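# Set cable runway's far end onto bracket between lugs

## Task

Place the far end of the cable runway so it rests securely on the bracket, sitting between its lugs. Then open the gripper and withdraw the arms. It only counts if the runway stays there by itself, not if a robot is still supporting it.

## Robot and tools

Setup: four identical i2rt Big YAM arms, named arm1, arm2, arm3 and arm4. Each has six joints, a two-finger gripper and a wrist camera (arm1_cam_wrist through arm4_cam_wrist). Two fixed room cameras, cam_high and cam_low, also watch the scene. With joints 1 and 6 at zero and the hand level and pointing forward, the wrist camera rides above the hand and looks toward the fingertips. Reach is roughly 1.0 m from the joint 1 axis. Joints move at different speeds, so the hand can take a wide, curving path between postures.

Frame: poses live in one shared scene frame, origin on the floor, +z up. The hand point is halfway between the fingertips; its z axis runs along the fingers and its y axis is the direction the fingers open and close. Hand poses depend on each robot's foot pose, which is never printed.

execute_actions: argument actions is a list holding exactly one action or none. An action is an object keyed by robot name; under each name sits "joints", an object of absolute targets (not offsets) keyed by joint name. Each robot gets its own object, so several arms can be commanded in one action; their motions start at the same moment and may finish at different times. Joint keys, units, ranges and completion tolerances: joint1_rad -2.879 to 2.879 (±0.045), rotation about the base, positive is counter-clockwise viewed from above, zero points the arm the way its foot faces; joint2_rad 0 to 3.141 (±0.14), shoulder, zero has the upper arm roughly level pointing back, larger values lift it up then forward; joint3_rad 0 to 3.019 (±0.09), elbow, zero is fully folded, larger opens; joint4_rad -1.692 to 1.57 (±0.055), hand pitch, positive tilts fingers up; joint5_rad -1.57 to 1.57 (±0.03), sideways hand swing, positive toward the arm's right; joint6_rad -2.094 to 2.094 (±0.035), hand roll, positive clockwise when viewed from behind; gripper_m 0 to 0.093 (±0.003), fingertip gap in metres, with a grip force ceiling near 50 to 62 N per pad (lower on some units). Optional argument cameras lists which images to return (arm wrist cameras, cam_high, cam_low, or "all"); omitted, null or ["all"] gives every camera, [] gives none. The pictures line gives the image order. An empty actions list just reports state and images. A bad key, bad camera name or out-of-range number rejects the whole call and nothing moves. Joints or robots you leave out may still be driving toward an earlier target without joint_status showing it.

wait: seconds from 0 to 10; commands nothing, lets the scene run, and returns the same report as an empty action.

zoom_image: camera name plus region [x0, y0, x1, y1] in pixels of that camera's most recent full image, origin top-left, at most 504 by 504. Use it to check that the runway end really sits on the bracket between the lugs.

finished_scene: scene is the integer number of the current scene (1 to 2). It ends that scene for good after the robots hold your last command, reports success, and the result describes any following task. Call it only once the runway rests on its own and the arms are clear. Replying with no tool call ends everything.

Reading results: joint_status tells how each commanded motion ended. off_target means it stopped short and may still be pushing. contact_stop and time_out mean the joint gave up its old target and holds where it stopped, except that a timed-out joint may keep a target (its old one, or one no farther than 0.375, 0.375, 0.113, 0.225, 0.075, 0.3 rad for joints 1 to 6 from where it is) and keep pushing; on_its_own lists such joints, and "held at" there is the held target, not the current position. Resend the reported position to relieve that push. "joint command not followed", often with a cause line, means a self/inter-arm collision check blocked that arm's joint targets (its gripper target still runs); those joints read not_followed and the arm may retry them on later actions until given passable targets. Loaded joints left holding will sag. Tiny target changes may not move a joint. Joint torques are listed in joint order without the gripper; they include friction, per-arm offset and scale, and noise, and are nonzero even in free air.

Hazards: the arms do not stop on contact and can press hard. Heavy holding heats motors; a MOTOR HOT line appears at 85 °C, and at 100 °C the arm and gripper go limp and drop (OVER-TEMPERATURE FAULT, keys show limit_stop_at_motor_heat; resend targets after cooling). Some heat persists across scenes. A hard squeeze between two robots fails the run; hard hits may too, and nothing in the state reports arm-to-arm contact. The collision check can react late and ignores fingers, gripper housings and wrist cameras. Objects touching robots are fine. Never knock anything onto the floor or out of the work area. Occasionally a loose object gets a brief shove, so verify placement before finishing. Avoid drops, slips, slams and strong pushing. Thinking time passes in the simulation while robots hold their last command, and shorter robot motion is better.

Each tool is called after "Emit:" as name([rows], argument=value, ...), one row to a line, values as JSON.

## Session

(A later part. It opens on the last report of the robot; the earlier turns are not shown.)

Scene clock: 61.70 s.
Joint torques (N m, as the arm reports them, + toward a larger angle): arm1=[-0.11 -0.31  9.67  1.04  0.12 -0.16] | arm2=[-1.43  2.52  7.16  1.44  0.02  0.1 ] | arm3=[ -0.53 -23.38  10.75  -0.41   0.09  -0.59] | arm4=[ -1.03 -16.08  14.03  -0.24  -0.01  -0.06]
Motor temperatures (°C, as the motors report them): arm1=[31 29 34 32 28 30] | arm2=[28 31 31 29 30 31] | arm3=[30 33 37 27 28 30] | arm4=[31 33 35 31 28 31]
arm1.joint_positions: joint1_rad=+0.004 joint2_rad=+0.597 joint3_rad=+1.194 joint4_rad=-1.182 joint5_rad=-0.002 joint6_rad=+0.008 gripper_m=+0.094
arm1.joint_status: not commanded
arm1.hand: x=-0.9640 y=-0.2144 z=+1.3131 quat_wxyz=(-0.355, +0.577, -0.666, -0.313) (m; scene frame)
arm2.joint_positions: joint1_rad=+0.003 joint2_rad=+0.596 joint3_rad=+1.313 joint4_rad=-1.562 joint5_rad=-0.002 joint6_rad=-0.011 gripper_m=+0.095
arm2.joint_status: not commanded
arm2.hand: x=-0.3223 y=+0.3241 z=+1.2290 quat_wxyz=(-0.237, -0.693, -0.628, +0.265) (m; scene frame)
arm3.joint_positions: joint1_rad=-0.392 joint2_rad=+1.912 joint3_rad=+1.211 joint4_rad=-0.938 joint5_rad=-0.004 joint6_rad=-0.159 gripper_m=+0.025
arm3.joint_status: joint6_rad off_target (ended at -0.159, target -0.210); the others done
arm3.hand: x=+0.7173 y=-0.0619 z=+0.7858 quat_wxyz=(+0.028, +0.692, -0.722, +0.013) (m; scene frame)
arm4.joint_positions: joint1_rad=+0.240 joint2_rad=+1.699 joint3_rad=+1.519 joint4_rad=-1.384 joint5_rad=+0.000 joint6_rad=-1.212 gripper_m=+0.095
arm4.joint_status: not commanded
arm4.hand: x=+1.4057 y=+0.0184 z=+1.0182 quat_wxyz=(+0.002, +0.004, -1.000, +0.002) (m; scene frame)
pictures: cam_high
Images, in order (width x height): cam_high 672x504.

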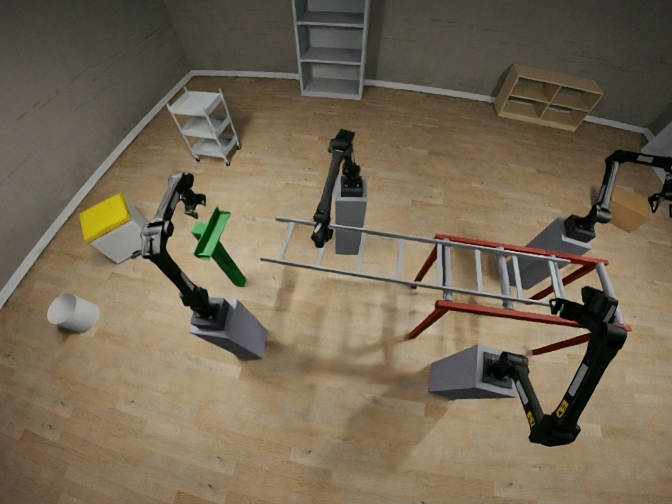

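Emit:
execute_actions([
  {"arm3":{"joints":{"joint1_rad":-0.385,"joint2_rad":1.78,"joint3_rad":1.30,"joint4_rad":-0.96,"joint6_rad":-0.21}},"arm4":{"joints":{"joint1_rad":-0.656,"joint2_rad":1.755,"joint3_rad":1.345,"joint4_rad":-1.137,"joint6_rad":-0.531}}},
], cameras=["arm4_cam_wrist","cam_high","cam_low"])

Scene clock: 67.83 s.
Joint torques (N m, as the arm reports them, + toward a larger angle): arm1=[-0.12 -0.33  9.68  1.03  0.12 -0.16] | arm2=[-1.43  2.52  7.15  1.45  0.02  0.09] | arm3=[  0.04 -26.06  14.31   0.    -0.21  -0.63] | arm4=[  0.1  -17.83   8.74   0.56  -0.02   0.14]
Motor temperatures (°C, as the motors report them): arm1=[31 29 34 32 28 30] | arm2=[28 31 31 29 30 31] | arm3=[30 34 38 27 28 30] | arm4=[31 33 35 31 28 31]
arm1.joint_positions: joint1_rad=+0.004 joint2_rad=+0.597 joint3_rad=+1.194 joint4_rad=-1.182 joint5_rad=-0.002 joint6_rad=+0.008 gripper_m=+0.094
arm1.joint_status: not commanded
arm1.hand: x=-0.9640 y=-0.2144 z=+1.3131 quat_wxyz=(-0.355, +0.577, -0.666, -0.313) (m; scene frame)
arm2.joint_positions: joint1_rad=+0.003 joint2_rad=+0.596 joint3_rad=+1.313 joint4_rad=-1.562 joint5_rad=-0.002 joint6_rad=-0.011 gripper_m=+0.095
arm2.joint_status: not commanded
arm2.hand: x=-0.3223 y=+0.3241 z=+1.2290 quat_wxyz=(-0.237, -0.693, -0.628, +0.265) (m; scene frame)
arm3.joint_positions: joint1_rad=-0.392 joint2_rad=+1.882 joint3_rad=+1.211 joint4_rad=-0.951 joint5_rad=+0.004 joint6_rad=-0.159 gripper_m=+0.025
arm3.joint_status: joint6_rad time_out (moved +0.000 of -0.051); the others done
arm3.on_its_own: joint6_rad reads -0.159 and still pushes toward -0.210 since a time_out
arm3.hand: x=+0.7190 y=-0.0608 z=+0.8000 quat_wxyz=(+0.018, +0.692, -0.722, +0.011) (m; scene frame)
arm4.joint_positions: joint1_rad=-0.659 joint2_rad=+1.766 joint3_rad=+1.351 joint4_rad=-1.142 joint5_rad=+0.001 joint6_rad=-0.540 gripper_m=+0.095
arm4.joint_status: all done
arm4.hand: x=+0.9587 y=+0.0565 z=+0.9274 quat_wxyz=(+0.003, -0.704, -0.710, +0.008) (m; scene frame)
pictures: arm4_cam_wrist, cam_high, cam_low
Images, in order (width x height): arm4_cam_wrist 504x504, cam_high 672x504, cam_low 672x504.

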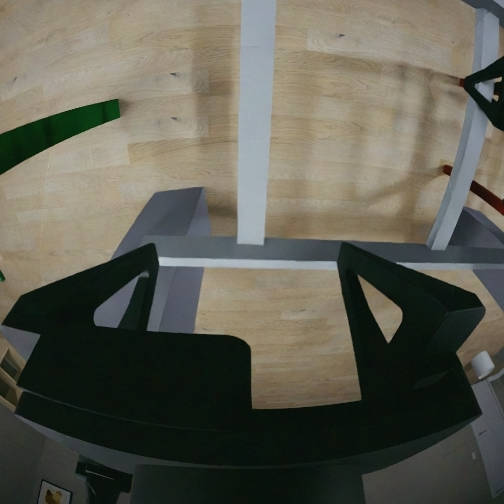

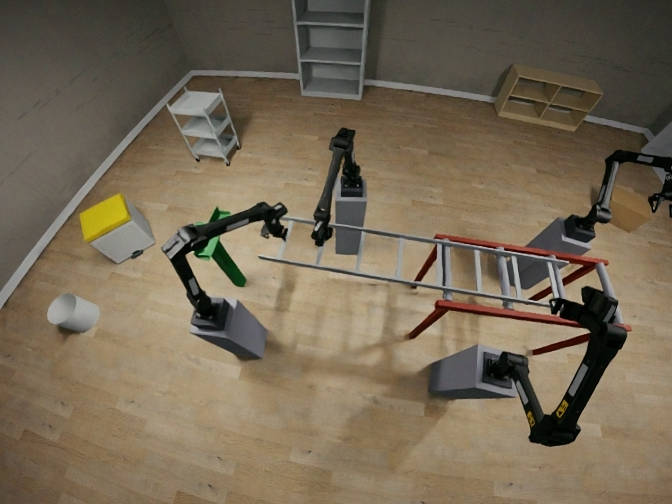

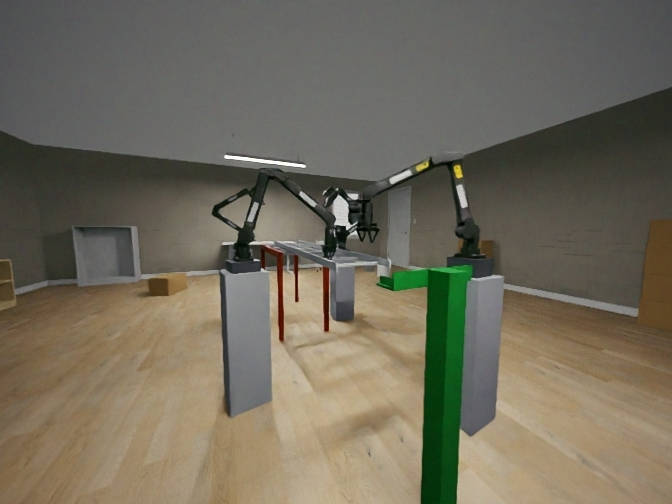

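Emit:
execute_actions([
  {"arm3":{"joints":{"joint6_rad":-0.17}},"arm4":{"joints":{"joint2_rad":1.99,"joint3_rad":1.262,"joint4_rad":-0.845,"gripper_m":0.07}}},
], cameras=["arm4_cam_wrist"])

Scene clock: 70.53 s.
Joint torques (N m, as the arm reports them, + toward a larger angle): arm1=[-0.13 -0.31  9.67  1.03  0.12 -0.16] | arm2=[-1.45  2.45  7.13  1.44  0.02  0.1 ] | arm3=[  0.01 -25.28  14.29   0.07  -0.17  -0.24] | arm4=[ -0.02 -19.49   7.97   0.73  -0.04   0.09]
Motor temperatures (°C, as the motors report them): arm1=[31 29 34 32 28 30] | arm2=[28 31 31 29 30 31] | arm3=[30 34 39 27 28 30] | arm4=[31 33 34 31 28 31]
arm1.joint_positions: joint1_rad=+0.004 joint2_rad=+0.597 joint3_rad=+1.194 joint4_rad=-1.182 joint5_rad=-0.002 joint6_rad=+0.008 gripper_m=+0.094
arm1.joint_status: not commanded
arm1.hand: x=-0.9640 y=-0.2144 z=+1.3131 quat_wxyz=(-0.355, +0.577, -0.666, -0.313) (m; scene frame)
arm2.joint_positions: joint1_rad=+0.003 joint2_rad=+0.596 joint3_rad=+1.313 joint4_rad=-1.562 joint5_rad=-0.002 joint6_rad=-0.011 gripper_m=+0.095
arm2.joint_status: not commanded
arm2.hand: x=-0.3223 y=+0.3241 z=+1.2290 quat_wxyz=(-0.237, -0.693, -0.628, +0.265) (m; scene frame)
arm3.joint_positions: joint1_rad=-0.392 joint2_rad=+1.882 joint3_rad=+1.211 joint4_rad=-0.951 joint5_rad=+0.004 joint6_rad=-0.158 gripper_m=+0.025
arm3.joint_status: all done
arm3.hand: x=+0.7190 y=-0.0608 z=+0.8000 quat_wxyz=(+0.018, +0.691, -0.722, +0.011) (m; scene frame)
arm4.joint_positions: joint1_rad=-0.659 joint2_rad=+2.008 joint3_rad=+1.256 joint4_rad=-0.857 joint5_rad=+0.001 joint6_rad=-0.539 gripper_m=+0.070
arm4.joint_status: all done
arm4.hand: x=+0.9583 y=+0.0582 z=+0.7766 quat_wxyz=(+0.009, -0.705, -0.709, -0.017) (m; scene frame)
pictures: arm4_cam_wrist
Images, in order (width x height): arm4_cam_wrist 504x504.

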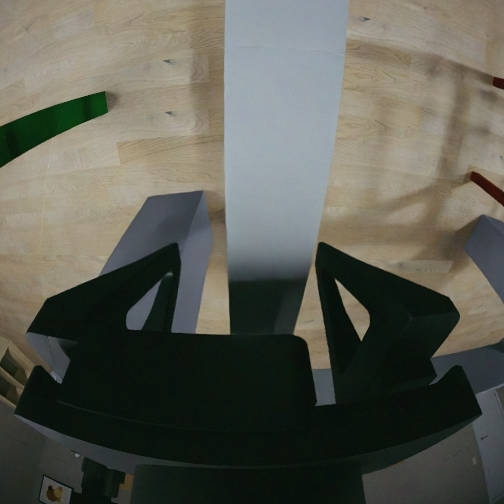

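Emit:
execute_actions([
  {"arm4":{"joints":{"gripper_m":0.0}}},
], cameras=["arm4_cam_wrist"])

Scene clock: 72.53 s.
Joint torques (N m, as the arm reports them, + toward a larger angle): arm1=[-0.14 -0.33  9.67  1.03  0.12 -0.16] | arm2=[-1.43  2.52  7.16  1.45  0.02  0.09] | arm3=[ -0.15 -25.74  14.31  -0.11  -0.28  -0.23] | arm4=[  0.5  -19.78   8.2    0.32  -0.29  -0.07]
Motor temperatures (°C, as the motors report them): arm1=[31 29 35 32 28 30] | arm2=[28 31 31 29 30 31] | arm3=[30 35 40 27 28 30] | arm4=[31 33 34 31 28 31]
arm1.joint_positions: joint1_rad=+0.004 joint2_rad=+0.597 joint3_rad=+1.194 joint4_rad=-1.182 joint5_rad=-0.002 joint6_rad=+0.008 gripper_m=+0.094
arm1.joint_status: not commanded
arm1.hand: x=-0.9640 y=-0.2144 z=+1.3131 quat_wxyz=(-0.355, +0.577, -0.666, -0.313) (m; scene frame)
arm2.joint_positions: joint1_rad=+0.003 joint2_rad=+0.596 joint3_rad=+1.313 joint4_rad=-1.562 joint5_rad=-0.002 joint6_rad=-0.011 gripper_m=+0.095
arm2.joint_status: not commanded
arm2.hand: x=-0.3223 y=+0.3241 z=+1.2290 quat_wxyz=(-0.237, -0.693, -0.628, +0.265) (m; scene frame)
arm3.joint_positions: joint1_rad=-0.393 joint2_rad=+1.881 joint3_rad=+1.211 joint4_rad=-0.951 joint5_rad=+0.008 joint6_rad=-0.158 gripper_m=+0.025
arm3.joint_status: not commanded
arm3.hand: x=+0.7205 y=-0.0609 z=+0.8005 quat_wxyz=(+0.016, +0.691, -0.723, +0.012) (m; scene frame)
arm4.joint_positions: joint1_rad=-0.664 joint2_rad=+2.007 joint3_rad=+1.256 joint4_rad=-0.846 joint5_rad=+0.008 joint6_rad=-0.522 gripper_m=+0.023
arm4.joint_status: gripper_m off_target (ended at +0.023, target +0.000)
arm4.hand: x=+0.9537 y=+0.0574 z=+0.7773 quat_wxyz=(+0.011, -0.712, -0.702, -0.010) (m; scene frame)
pictures: arm4_cam_wrist
Images, in order (width x height): arm4_cam_wrist 504x504.

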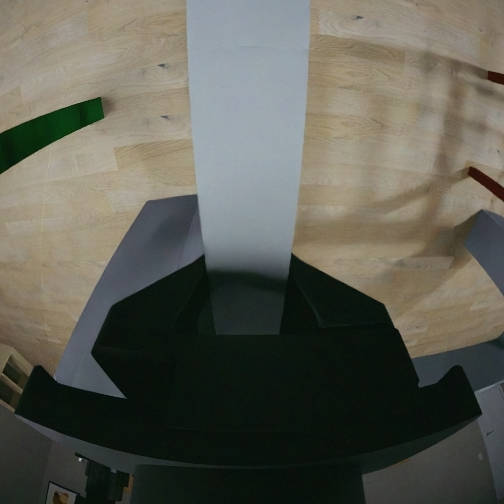

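Emit:
execute_actions([
  {"arm3":{"joints":{"joint1_rad":-0.619,"joint2_rad":1.86,"joint3_rad":1.445,"joint4_rad":-1.03,"joint5_rad":0,"joint6_rad":-0.432}},"arm4":{"joints":{"joint1_rad":-0.454,"joint2_rad":1.73,"joint3_rad":1.06,"joint4_rad":-0.812,"joint5_rad":0,"joint6_rad":-0.328}}},
], cameras=["cam_high","cam_low"])

Scene clock: 77.73 s.
Joint torques (N m, as the arm reports them, + toward a larger angle): arm1=[-0.14 -0.33  9.67  1.04  0.12 -0.16] | arm2=[-1.41  2.33  7.16  1.48  0.02  0.11] | arm3=[  0.39 -24.74  14.08  -0.29  -0.22  -0.38] | arm4=[ -0.42 -22.41   9.18  -0.21   0.27  -0.06]
Motor temperatures (°C, as the motors report them): arm1=[31 29 35 32 28 30] | arm2=[28 31 31 29 30 31] | arm3=[30 35 41 27 28 30] | arm4=[31 33 33 31 29 31]
arm1.joint_positions: joint1_rad=+0.004 joint2_rad=+0.597 joint3_rad=+1.194 joint4_rad=-1.182 joint5_rad=-0.002 joint6_rad=+0.008 gripper_m=+0.094
arm1.joint_status: not commanded
arm1.hand: x=-0.9640 y=-0.2144 z=+1.3131 quat_wxyz=(-0.355, +0.577, -0.666, -0.313) (m; scene frame)
arm2.joint_positions: joint1_rad=+0.003 joint2_rad=+0.596 joint3_rad=+1.313 joint4_rad=-1.562 joint5_rad=-0.002 joint6_rad=-0.011 gripper_m=+0.095
arm2.joint_status: not commanded
arm2.hand: x=-0.3223 y=+0.3241 z=+1.2290 quat_wxyz=(-0.237, -0.693, -0.628, +0.265) (m; scene frame)
arm3.joint_positions: joint1_rad=-0.623 joint2_rad=+1.933 joint3_rad=+1.367 joint4_rad=-1.015 joint5_rad=+0.004 joint6_rad=-0.406 gripper_m=+0.025
arm3.joint_status: all done
arm3.hand: x=+0.8475 y=-0.0509 z=+0.8221 quat_wxyz=(+0.002, +0.697, -0.717, -0.002) (m; scene frame)
arm4.joint_positions: joint1_rad=-0.451 joint2_rad=+1.824 joint3_rad=+1.042 joint4_rad=-0.800 joint5_rad=-0.006 joint6_rad=-0.321 gripper_m=+0.023
arm4.joint_status: all done
arm4.hand: x=+1.0768 y=+0.0730 z=+0.8026 quat_wxyz=(+0.004, -0.708, -0.706, -0.005) (m; scene frame)
pictures: cam_high, cam_low
Images, in order (width x height): cam_high 672x504, cam_low 672x504.

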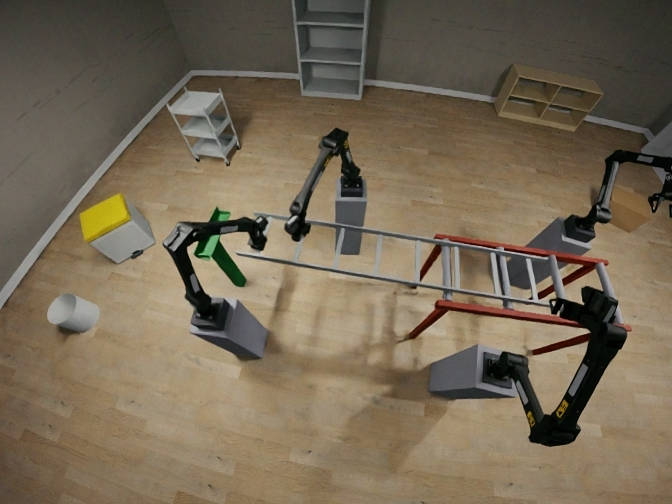

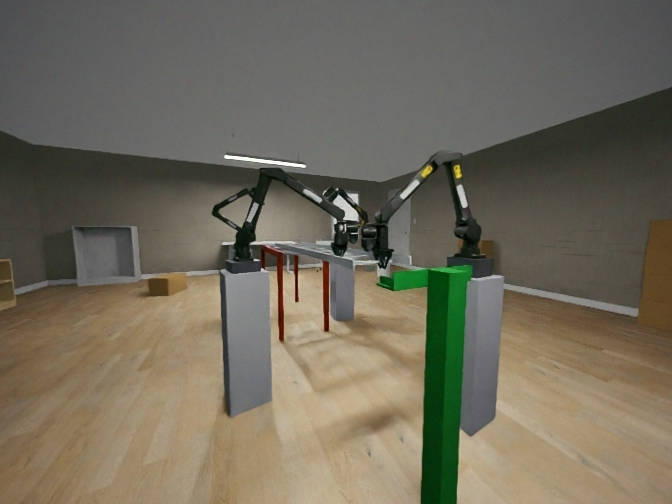

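Emit:
execute_actions([
  {"arm3":{"joints":{"joint1_rad":-0.799,"joint2_rad":1.98,"joint3_rad":1.70,"joint4_rad":-1.14,"joint5_rad":0,"joint6_rad":-0.62}},"arm4":{"joints":{"joint1_rad":-0.18,"joint2_rad":1.61,"joint3_rad":0.985,"joint4_rad":-0.815,"joint5_rad":0,"joint6_rad":-0.055}}},
], cameras=["cam_high","cam_low","arm4_cam_wrist"])

Emit:
zoom_image(camera="cam_low", region=[320, 210, 500, 310])

Emit:
zoom_image(camera="cam_high", region=[170, 180, 310, 280])

Scene clock: 82.43 s.
Joint torques (N m, as the arm reports them, + toward a larger angle): arm1=[-0.15 -0.3   9.68  1.04  0.12 -0.16] | arm2=[-1.28  2.54  7.19  1.42  0.03  0.1 ] | arm3=[ -0.18 -27.74  14.3    0.08  -0.27  -0.32] | arm4=[ -0.47 -22.    11.03  -0.18   0.59  -0.02]
Motor temperatures (°C, as the motors report them): arm1=[31 29 35 32 28 30] | arm2=[28 31 31 29 30 31] | arm3=[30 36 42 27 28 30] | arm4=[31 34 33 31 29 32]
arm1.joint_positions: joint1_rad=+0.004 joint2_rad=+0.597 joint3_rad=+1.194 joint4_rad=-1.182 joint5_rad=-0.002 joint6_rad=+0.008 gripper_m=+0.094
arm1.joint_status: not commanded
arm1.hand: x=-0.9640 y=-0.2144 z=+1.3131 quat_wxyz=(-0.355, +0.577, -0.666, -0.313) (m; scene frame)
arm2.joint_positions: joint1_rad=+0.003 joint2_rad=+0.596 joint3_rad=+1.313 joint4_rad=-1.562 joint5_rad=-0.002 joint6_rad=-0.011 gripper_m=+0.095
arm2.joint_status: not commanded
arm2.hand: x=-0.3223 y=+0.3241 z=+1.2290 quat_wxyz=(-0.237, -0.693, -0.628, +0.265) (m; scene frame)
arm3.joint_positions: joint1_rad=-0.808 joint2_rad=+2.059 joint3_rad=+1.627 joint4_rad=-1.128 joint5_rad=+0.004 joint6_rad=-0.596 gripper_m=+0.025
arm3.joint_status: all done
arm3.hand: x=+0.9738 y=-0.0446 z=+0.8387 quat_wxyz=(-0.007, +0.699, -0.715, -0.004) (m; scene frame)
arm4.joint_positions: joint1_rad=-0.177 joint2_rad=+1.720 joint3_rad=+0.947 joint4_rad=-0.805 joint5_rad=-0.014 joint6_rad=-0.052 gripper_m=+0.023
arm4.joint_status: all done
arm4.hand: x=+1.2008 y=+0.0834 z=+0.8192 quat_wxyz=(+0.001, -0.707, -0.708, -0.006) (m; scene frame)
pictures: arm4_cam_wrist, cam_high, cam_low
Images, in order (width x height): arm4_cam_wrist 504x504, cam_high 672x504, cam_low 672x504.

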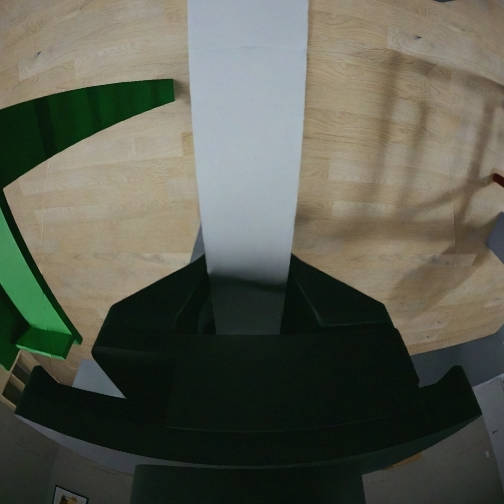

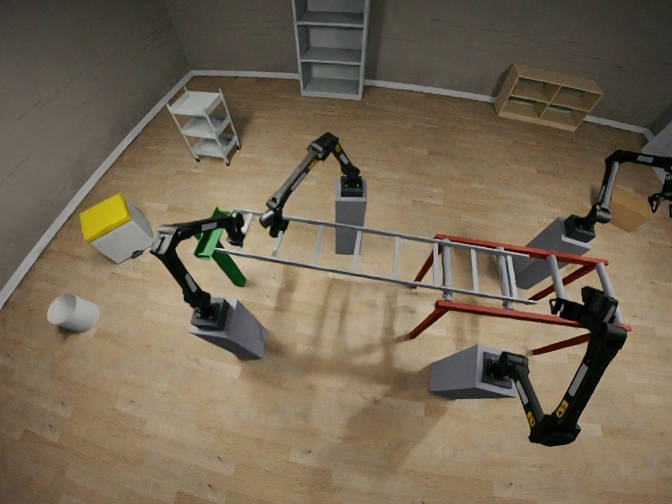

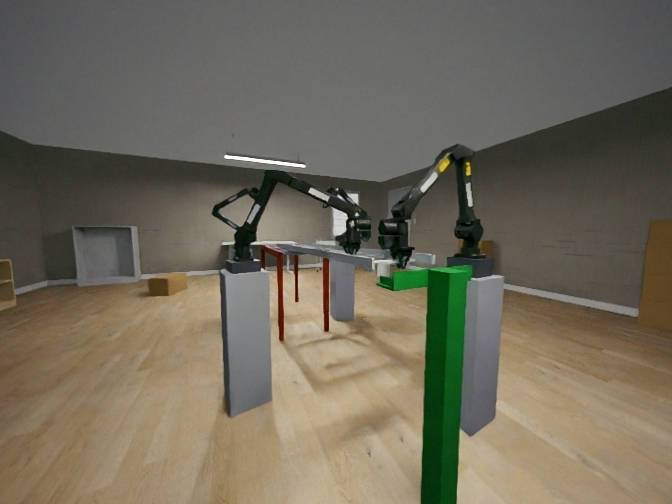

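Region (320, 210, 500, 310) of cam_low's 672x504 image, scaled by 2.800, with more detail than that image has.

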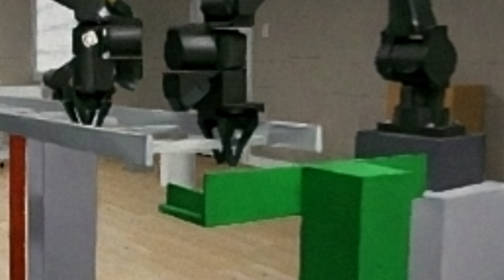

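Region (170, 180, 310, 280) of cam_high's 672x504 image, scaled by 3.600, with more detail than that image has; it fills the top 360 rows of this view, and the rest is white.

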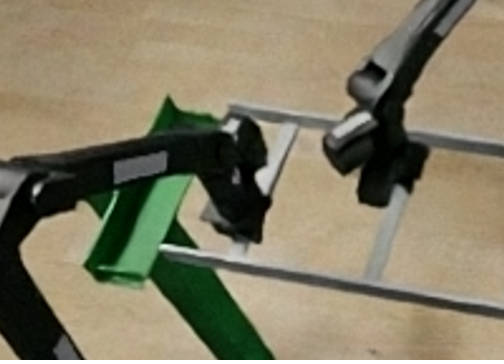

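Emit:
execute_actions([
  {"arm3":{"joints":{"joint1_rad":-0.92,"joint2_rad":2.16,"joint3_rad":2.0,"joint4_rad":-1.268,"joint5_rad":0,"joint6_rad":-0.74}},"arm4":{"joints":{"joint1_rad":0.061,"joint2_rad":1.60,"joint3_rad":0.99,"joint4_rad":-0.815,"joint5_rad":0,"joint6_rad":0.187}}},
], cameras=["cam_high","cam_low","arm4_cam_wrist"])

Emit:
zoom_image(camera="cam_low", region=[320, 210, 500, 310])

Emit:
zoom_image(camera="cam_high", region=[170, 180, 310, 280])

Scene clock: 91.40 s.
Joint torques (N m, as the arm reports them, + toward a larger angle): arm1=[-0.12 -0.32  9.66  1.04  0.12 -0.16] | arm2=[-1.45  2.45  7.16  1.46  0.03  0.1 ] | arm3=[  0.38 -30.31  14.6   -0.28  -0.04  -0.29] | arm4=[ -0.12 -22.63  11.87  -0.4    0.5    0.02]
Motor temperatures (°C, as the motors report them): arm1=[31 29 35 32 28 30] | arm2=[28 31 31 29 30 31] | arm3=[30 37 44 27 28 30] | arm4=[31 35 34 31 29 32]
arm1.joint_positions: joint1_rad=+0.004 joint2_rad=+0.597 joint3_rad=+1.194 joint4_rad=-1.182 joint5_rad=-0.002 joint6_rad=+0.008 gripper_m=+0.094
arm1.joint_status: not commanded
arm1.hand: x=-0.9640 y=-0.2144 z=+1.3131 quat_wxyz=(-0.355, +0.577, -0.666, -0.313) (m; scene frame)
arm2.joint_positions: joint1_rad=+0.003 joint2_rad=+0.596 joint3_rad=+1.313 joint4_rad=-1.562 joint5_rad=-0.002 joint6_rad=-0.011 gripper_m=+0.095
arm2.joint_status: not commanded
arm2.hand: x=-0.3223 y=+0.3241 z=+1.2290 quat_wxyz=(-0.237, -0.693, -0.628, +0.265) (m; scene frame)
arm3.joint_positions: joint1_rad=-0.927 joint2_rad=+2.233 joint3_rad=+1.928 joint4_rad=-1.251 joint5_rad=-0.002 joint6_rad=-0.721 gripper_m=+0.025
arm3.joint_status: all done
arm3.hand: x=+1.0747 y=-0.0398 z=+0.8380 quat_wxyz=(-0.009, +0.701, -0.713, -0.006) (m; scene frame)
arm4.joint_positions: joint1_rad=+0.065 joint2_rad=+1.720 joint3_rad=+0.942 joint4_rad=-0.800 joint5_rad=-0.010 joint6_rad=+0.188 gripper_m=+0.023
arm4.joint_status: all done
arm4.hand: x=+1.3005 y=+0.0920 z=+0.8173 quat_wxyz=(+0.003, -0.706, -0.709, -0.005) (m; scene frame)
pictures: arm4_cam_wrist, cam_high, cam_low
Images, in order (width x height): arm4_cam_wrist 504x504, cam_high 672x504, cam_low 672x504.

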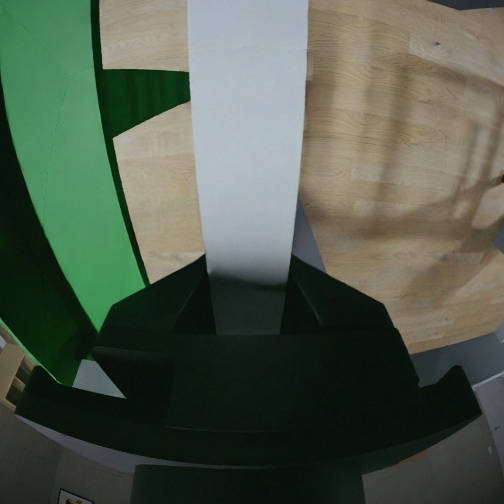

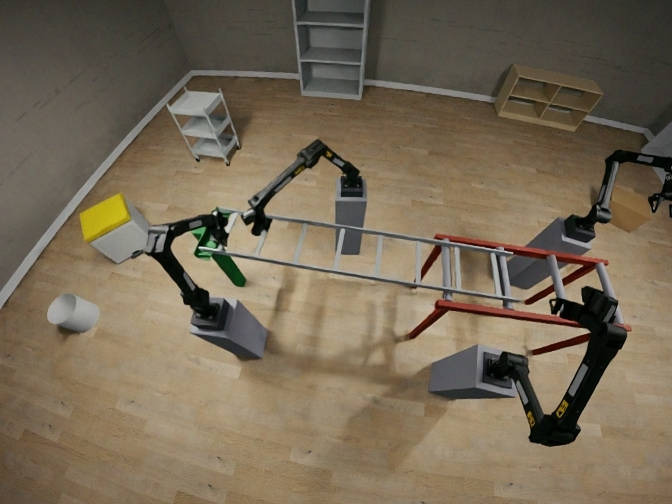

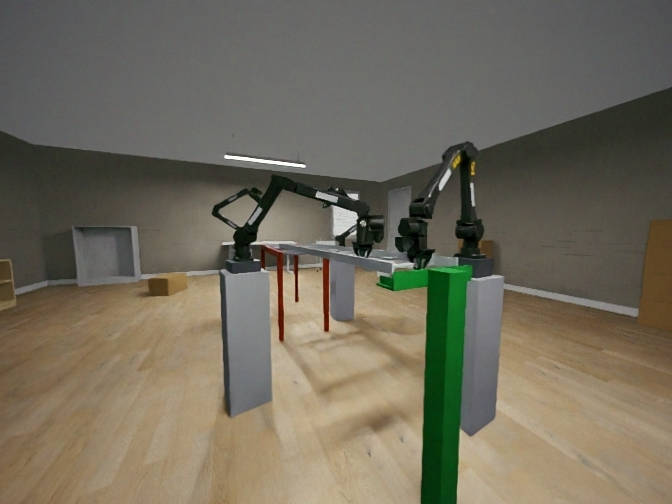

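Region (320, 210, 500, 310) of cam_low's 672x504 image, scaled by 2.800, with more detail than that image has.

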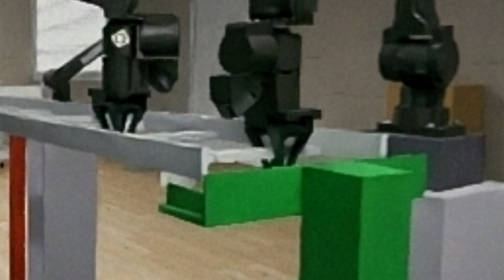

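Region (170, 180, 310, 280) of cam_high's 672x504 image, scaled by 3.600, with more detail than that image has; it fills the top 360 rows of this view, and the rest is white.

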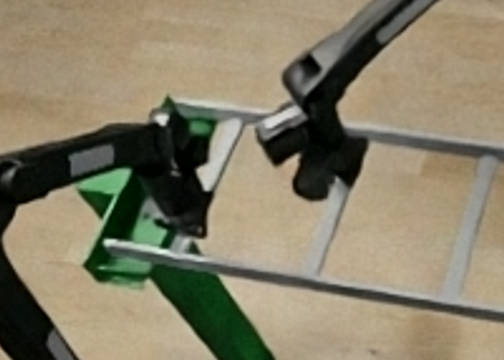

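Emit:
execute_actions([
  {"arm3":{"joints":{"joint2_rad":2.2,"joint4_rad":-1.23}},"arm4":{"joints":{"joint2_rad":1.67,"joint4_rad":-0.745}}},
], cameras=["cam_high","cam_low","arm4_cam_wrist"])

Emit:
zoom_image(camera="cam_low", region=[320, 210, 500, 310])

Emit:
zoom_image(camera="cam_high", region=[170, 180, 310, 280])

Scene clock: 95.57 s.
Joint torques (N m, as the arm reports them, + toward a larger angle): arm1=[-0.13 -0.34  9.68  1.04  0.12 -0.16] | arm2=[-1.46  2.57  7.14  1.41  0.02  0.1 ] | arm3=[  0.2  -29.98  14.38   0.89  -0.14  -0.32] | arm4=[ -0.31 -22.36  11.64   0.45   0.4    0.  ]
Motor temperatures (°C, as the motors report them): arm1=[31 29 35 32 28 30] | arm2=[28 31 31 29 30 31] | arm3=[30 38 44 27 28 30] | arm4=[31 35 34 31 29 31]
arm1.joint_positions: joint1_rad=+0.004 joint2_rad=+0.597 joint3_rad=+1.194 joint4_rad=-1.182 joint5_rad=-0.002 joint6_rad=+0.008 gripper_m=+0.094
arm1.joint_status: not commanded
arm1.hand: x=-0.9640 y=-0.2144 z=+1.3131 quat_wxyz=(-0.355, +0.577, -0.666, -0.313) (m; scene frame)
arm2.joint_positions: joint1_rad=+0.003 joint2_rad=+0.596 joint3_rad=+1.313 joint4_rad=-1.562 joint5_rad=-0.002 joint6_rad=-0.011 gripper_m=+0.095
arm2.joint_status: not commanded
arm2.hand: x=-0.3223 y=+0.3241 z=+1.2290 quat_wxyz=(-0.237, -0.693, -0.628, +0.265) (m; scene frame)
arm3.joint_positions: joint1_rad=-0.927 joint2_rad=+2.264 joint3_rad=+1.928 joint4_rad=-1.240 joint5_rad=+0.001 joint6_rad=-0.720 gripper_m=+0.025
arm3.joint_status: all done
arm3.hand: x=+1.0744 y=-0.0405 z=+0.8178 quat_wxyz=(+0.001, +0.701, -0.713, -0.005) (m; scene frame)
arm4.joint_positions: joint1_rad=+0.065 joint2_rad=+1.776 joint3_rad=+0.940 joint4_rad=-0.749 joint5_rad=-0.008 joint6_rad=+0.188 gripper_m=+0.023
arm4.joint_status: all done
arm4.hand: x=+1.3003 y=+0.0899 z=+0.7943 quat_wxyz=(+0.008, -0.706, -0.708, -0.006) (m; scene frame)
pictures: arm4_cam_wrist, cam_high, cam_low
Images, in order (width x height): arm4_cam_wrist 504x504, cam_high 672x504, cam_low 672x504.

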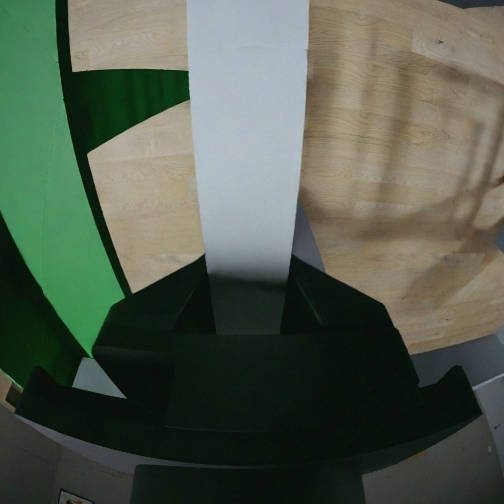

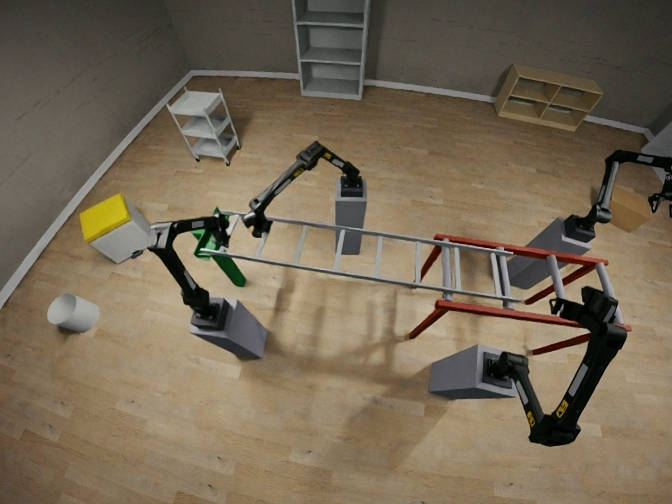

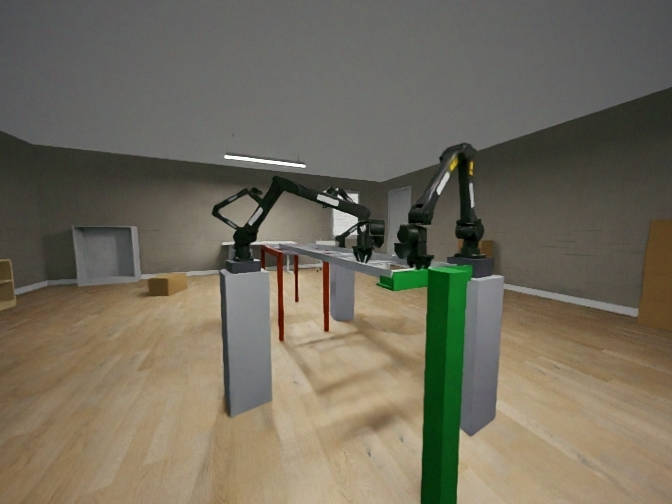

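Region (320, 210, 500, 310) of cam_low's 672x504 image, scaled by 2.800, with more detail than that image has.

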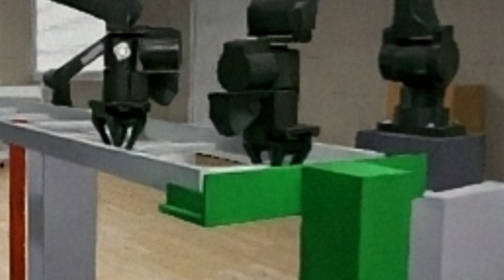

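Region (170, 180, 310, 280) of cam_high's 672x504 image, scaled by 3.600, with more detail than that image has; it fills the top 360 rows of this view, and the rest is white.

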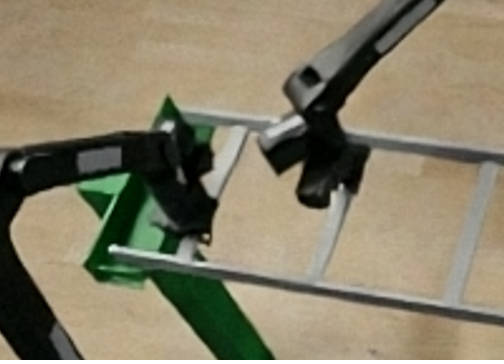

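Emit:
execute_actions([
  {"arm3":{"joints":{"joint1_rad":-0.953,"joint2_rad":2.25,"joint3_rad":2.09,"joint4_rad":-1.28,"joint6_rad":-0.77}},"arm4":{"joints":{"joint1_rad":0.138,"joint2_rad":1.68,"joint3_rad":1.015,"joint6_rad":0.26}}},
], cameras=["cam_high","cam_low","arm4_cam_wrist"])

Emit:
zoom_image(camera="cam_high", region=[170, 180, 310, 280])

Scene clock: 99.70 s.
Joint torques (N m, as the arm reports them, + toward a larger angle): arm1=[-0.1  -0.32  9.67  1.04  0.12 -0.16] | arm2=[-1.38  2.62  7.17  1.45  0.02  0.1 ] | arm3=[ -0.69 -29.73  15.97  -0.29   0.05  -0.36] | arm4=[  1.16 -21.26  14.06   0.06   0.16   0.13]
Motor temperatures (°C, as the motors report them): arm1=[31 29 35 32 28 30] | arm2=[28 31 31 29 30 31] | arm3=[30 39 45 27 28 30] | arm4=[31 35 34 31 29 31]
arm1.joint_positions: joint1_rad=+0.004 joint2_rad=+0.597 joint3_rad=+1.194 joint4_rad=-1.182 joint5_rad=-0.002 joint6_rad=+0.008 gripper_m=+0.094
arm1.joint_status: not commanded
arm1.hand: x=-0.9640 y=-0.2144 z=+1.3131 quat_wxyz=(-0.355, +0.577, -0.666, -0.313) (m; scene frame)
arm2.joint_positions: joint1_rad=+0.003 joint2_rad=+0.596 joint3_rad=+1.313 joint4_rad=-1.562 joint5_rad=-0.002 joint6_rad=-0.011 gripper_m=+0.095
arm2.joint_status: not commanded
arm2.hand: x=-0.3223 y=+0.3241 z=+1.2290 quat_wxyz=(-0.237, -0.693, -0.628, +0.265) (m; scene frame)
arm3.joint_positions: joint1_rad=-0.953 joint2_rad=+2.303 joint3_rad=+2.000 joint4_rad=-1.260 joint5_rad=-0.002 joint6_rad=-0.743 gripper_m=+0.025
arm3.joint_status: joint3_rad time_out (moved +0.072 of +0.162); the others done
arm3.on_its_own: joint3_rad reads +2.000 and still pushes toward +2.090 since a time_out
arm3.hand: x=+1.0981 y=-0.0399 z=+0.8177 quat_wxyz=(-0.005, +0.700, -0.714, -0.007) (m; scene frame)
arm4.joint_positions: joint1_rad=+0.124 joint2_rad=+1.776 joint3_rad=+0.940 joint4_rad=-0.739 joint5_rad=-0.002 joint6_rad=+0.246 gripper_m=+0.023
arm4.joint_status: all done
arm4.hand: x=+1.3239 y=+0.0927 z=+0.7941 quat_wxyz=(+0.005, -0.705, -0.709, +0.000) (m; scene frame)
pictures: arm4_cam_wrist, cam_high, cam_low
Images, in order (width x height): arm4_cam_wrist 504x504, cam_high 672x504, cam_low 672x504.

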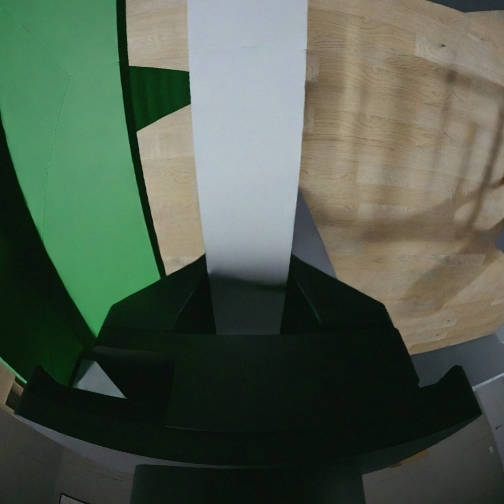

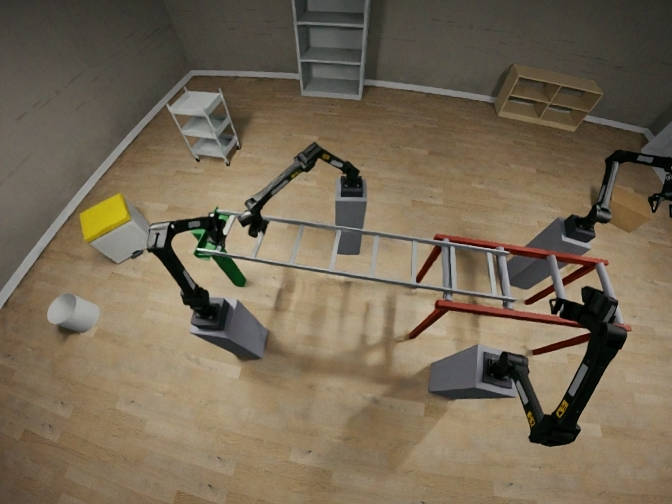

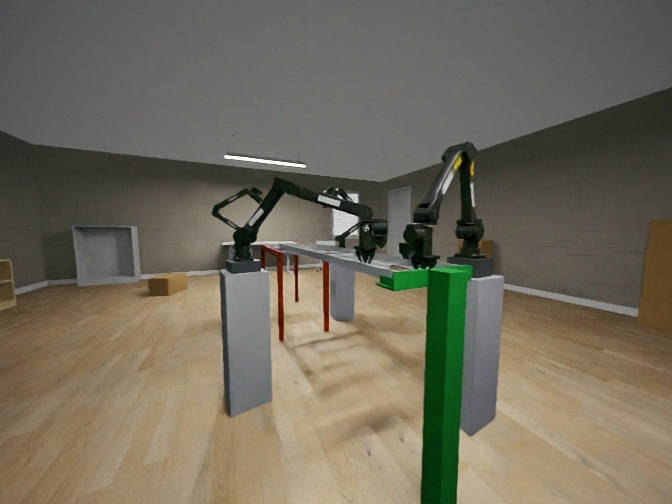

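Region (170, 180, 310, 280) of cam_high's 672x504 image, scaled by 3.600, with more detail than that image has; it fills the top 360 rows of this view, and the rest is white.

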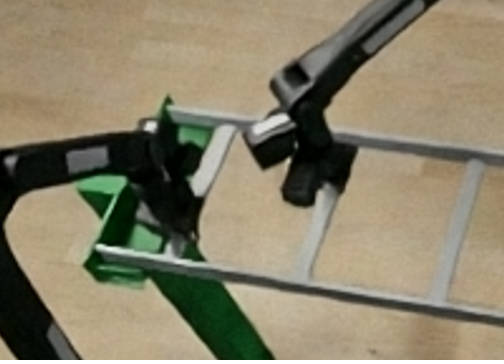

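Emit:
execute_actions([
  {"arm3":{"joints":{"joint2_rad":2.29,"joint3_rad":2.05,"joint4_rad":-1.24}},"arm4":{"joints":{"joint1_rad":0.124,"joint2_rad":1.74,"joint3_rad":1.0,"joint4_rad":-0.70}}},
], cameras=["cam_high","cam_low","arm4_cam_wrist"])

Emit:
zoom_image(camera="cam_low", region=[320, 210, 500, 310])

Scene clock: 101.43 s.
Joint torques (N m, as the arm reports them, + toward a larger angle): arm1=[-0.13 -0.3   9.67  1.04  0.12 -0.16] | arm2=[-1.35  2.57  7.17  1.46  0.03  0.1 ] | arm3=[ -0.72 -28.54  13.     0.75   0.01  -0.37] | arm4=[ -0.17 -19.03  12.51   1.08   0.2    0.13]
Motor temperatures (°C, as the motors report them): arm1=[31 29 35 32 28 30] | arm2=[28 31 31 29 30 31] | arm3=[30 39 45 27 28 30] | arm4=[31 35 34 31 29 31]
arm1.joint_positions: joint1_rad=+0.004 joint2_rad=+0.597 joint3_rad=+1.194 joint4_rad=-1.182 joint5_rad=-0.002 joint6_rad=+0.008 gripper_m=+0.094
arm1.joint_status: not commanded
arm1.hand: x=-0.9640 y=-0.2144 z=+1.3131 quat_wxyz=(-0.355, +0.577, -0.666, -0.313) (m; scene frame)
arm2.joint_positions: joint1_rad=+0.003 joint2_rad=+0.596 joint3_rad=+1.313 joint4_rad=-1.562 joint5_rad=-0.002 joint6_rad=-0.011 gripper_m=+0.095
arm2.joint_status: not commanded
arm2.hand: x=-0.3223 y=+0.3241 z=+1.2290 quat_wxyz=(-0.237, -0.693, -0.628, +0.265) (m; scene frame)
arm3.joint_positions: joint1_rad=-0.953 joint2_rad=+2.317 joint3_rad=+2.000 joint4_rad=-1.253 joint5_rad=-0.003 joint6_rad=-0.744 gripper_m=+0.025
arm3.joint_status: all done
arm3.hand: x=+1.0981 y=-0.0400 z=+0.8085 quat_wxyz=(-0.002, +0.700, -0.714, -0.007) (m; scene frame)
arm4.joint_positions: joint1_rad=+0.124 joint2_rad=+1.803 joint3_rad=+0.940 joint4_rad=-0.719 joint5_rad=-0.002 joint6_rad=+0.247 gripper_m=+0.023
arm4.joint_status: all done
arm4.hand: x=+1.3239 y=+0.0927 z=+0.7834 quat_wxyz=(+0.008, -0.706, -0.708, -0.002) (m; scene frame)
pictures: arm4_cam_wrist, cam_high, cam_low
Images, in order (width x height): arm4_cam_wrist 504x504, cam_high 672x504, cam_low 672x504.

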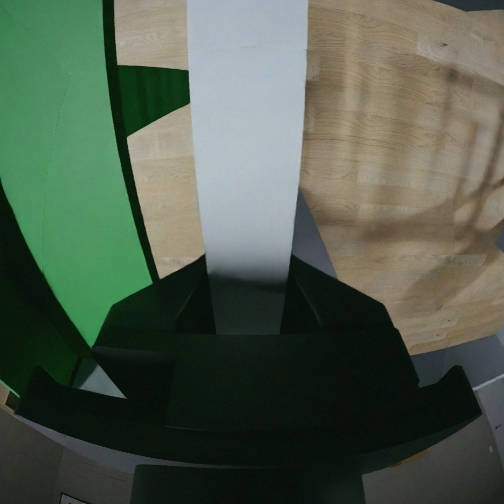

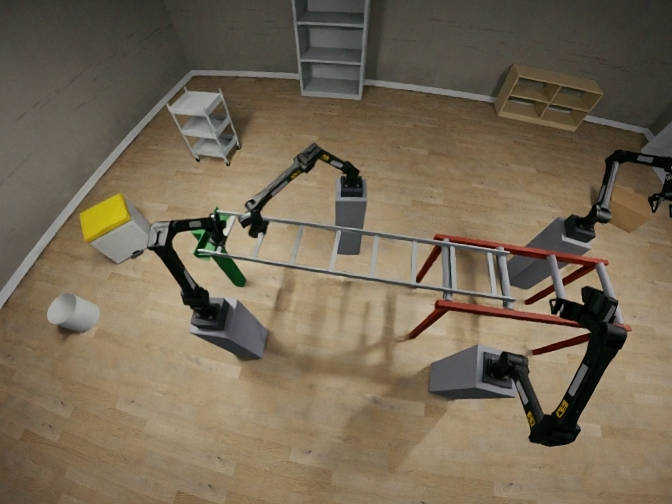

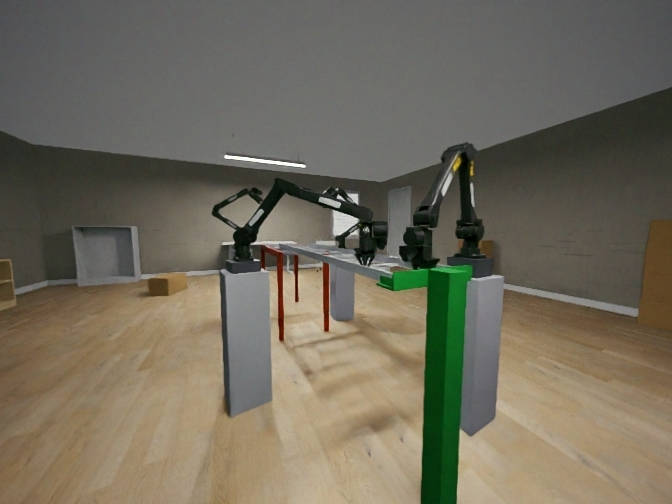

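Region (320, 210, 500, 310) of cam_low's 672x504 image, scaled by 2.800, with more detail than that image has.

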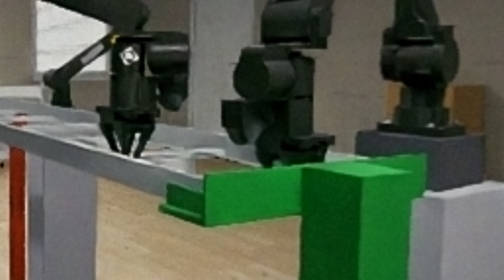

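Probably landing. Unload fully.

Emit:
execute_actions([
  {"arm3":{"joints":{"joint2_rad":2.325,"joint3_rad":2.0,"joint4_rad":-1.25,"joint6_rad":-0.744}},"arm4":{"joints":{"joint2_rad":1.81,"joint3_rad":0.94,"joint4_rad":-0.715,"joint6_rad":0.247}}},
], cameras=["cam_low"])

Emit:
zoom_image(camera="cam_low", region=[320, 210, 500, 310])

Scene clock: 103.13 s.
Joint torques (N m, as the arm reports them, + toward a larger angle): arm1=[-0.13 -0.32  9.67  1.04  0.12 -0.16] | arm2=[-1.35  2.42  7.11  1.43  0.03  0.1 ] | arm3=[ -0.34 -24.71   9.11   0.61   0.05  -0.13] | arm4=[ -0.14 -13.9    6.92   0.46   0.18   0.01]
Motor temperatures (°C, as the motors report them): arm1=[31 29 35 32 28 30] | arm2=[28 31 31 29 30 31] | arm3=[30 39 45 27 28 30] | arm4=[31 35 34 31 29 31]
arm1.joint_positions: joint1_rad=+0.004 joint2_rad=+0.597 joint3_rad=+1.194 joint4_rad=-1.182 joint5_rad=-0.002 joint6_rad=+0.008 gripper_m=+0.094
arm1.joint_status: not commanded
arm1.hand: x=-0.9640 y=-0.2144 z=+1.3131 quat_wxyz=(-0.355, +0.577, -0.666, -0.313) (m; scene frame)
arm2.joint_positions: joint1_rad=+0.003 joint2_rad=+0.596 joint3_rad=+1.313 joint4_rad=-1.562 joint5_rad=-0.002 joint6_rad=-0.011 gripper_m=+0.095
arm2.joint_status: not commanded
arm2.hand: x=-0.3223 y=+0.3241 z=+1.2290 quat_wxyz=(-0.237, -0.693, -0.628, +0.265) (m; scene frame)
arm3.joint_positions: joint1_rad=-0.953 joint2_rad=+2.317 joint3_rad=+1.999 joint4_rad=-1.253 joint5_rad=-0.003 joint6_rad=-0.744 gripper_m=+0.025
arm3.joint_status: all done
arm3.hand: x=+1.0977 y=-0.0404 z=+0.8076 quat_wxyz=(-0.001, +0.700, -0.714, -0.007) (m; scene frame)
arm4.joint_positions: joint1_rad=+0.124 joint2_rad=+1.804 joint3_rad=+0.938 joint4_rad=-0.719 joint5_rad=-0.002 joint6_rad=+0.247 gripper_m=+0.023
arm4.joint_status: all done
arm4.hand: x=+1.3236 y=+0.0939 z=+0.7825 quat_wxyz=(+0.009, -0.706, -0.708, -0.003) (m; scene frame)
pictures: cam_low
Images, in order (width x height): cam_low 672x504.

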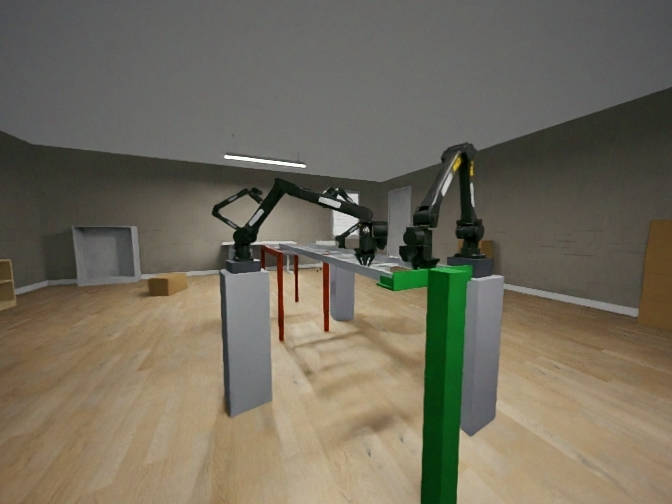

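Region (320, 210, 500, 310) of cam_low's 672x504 image, scaled by 2.800, with more detail than that image has.

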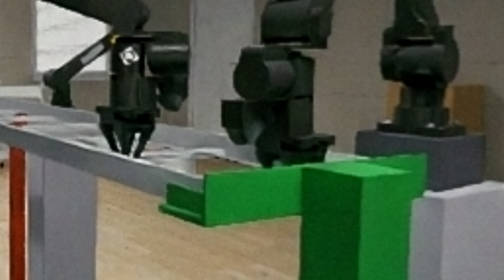

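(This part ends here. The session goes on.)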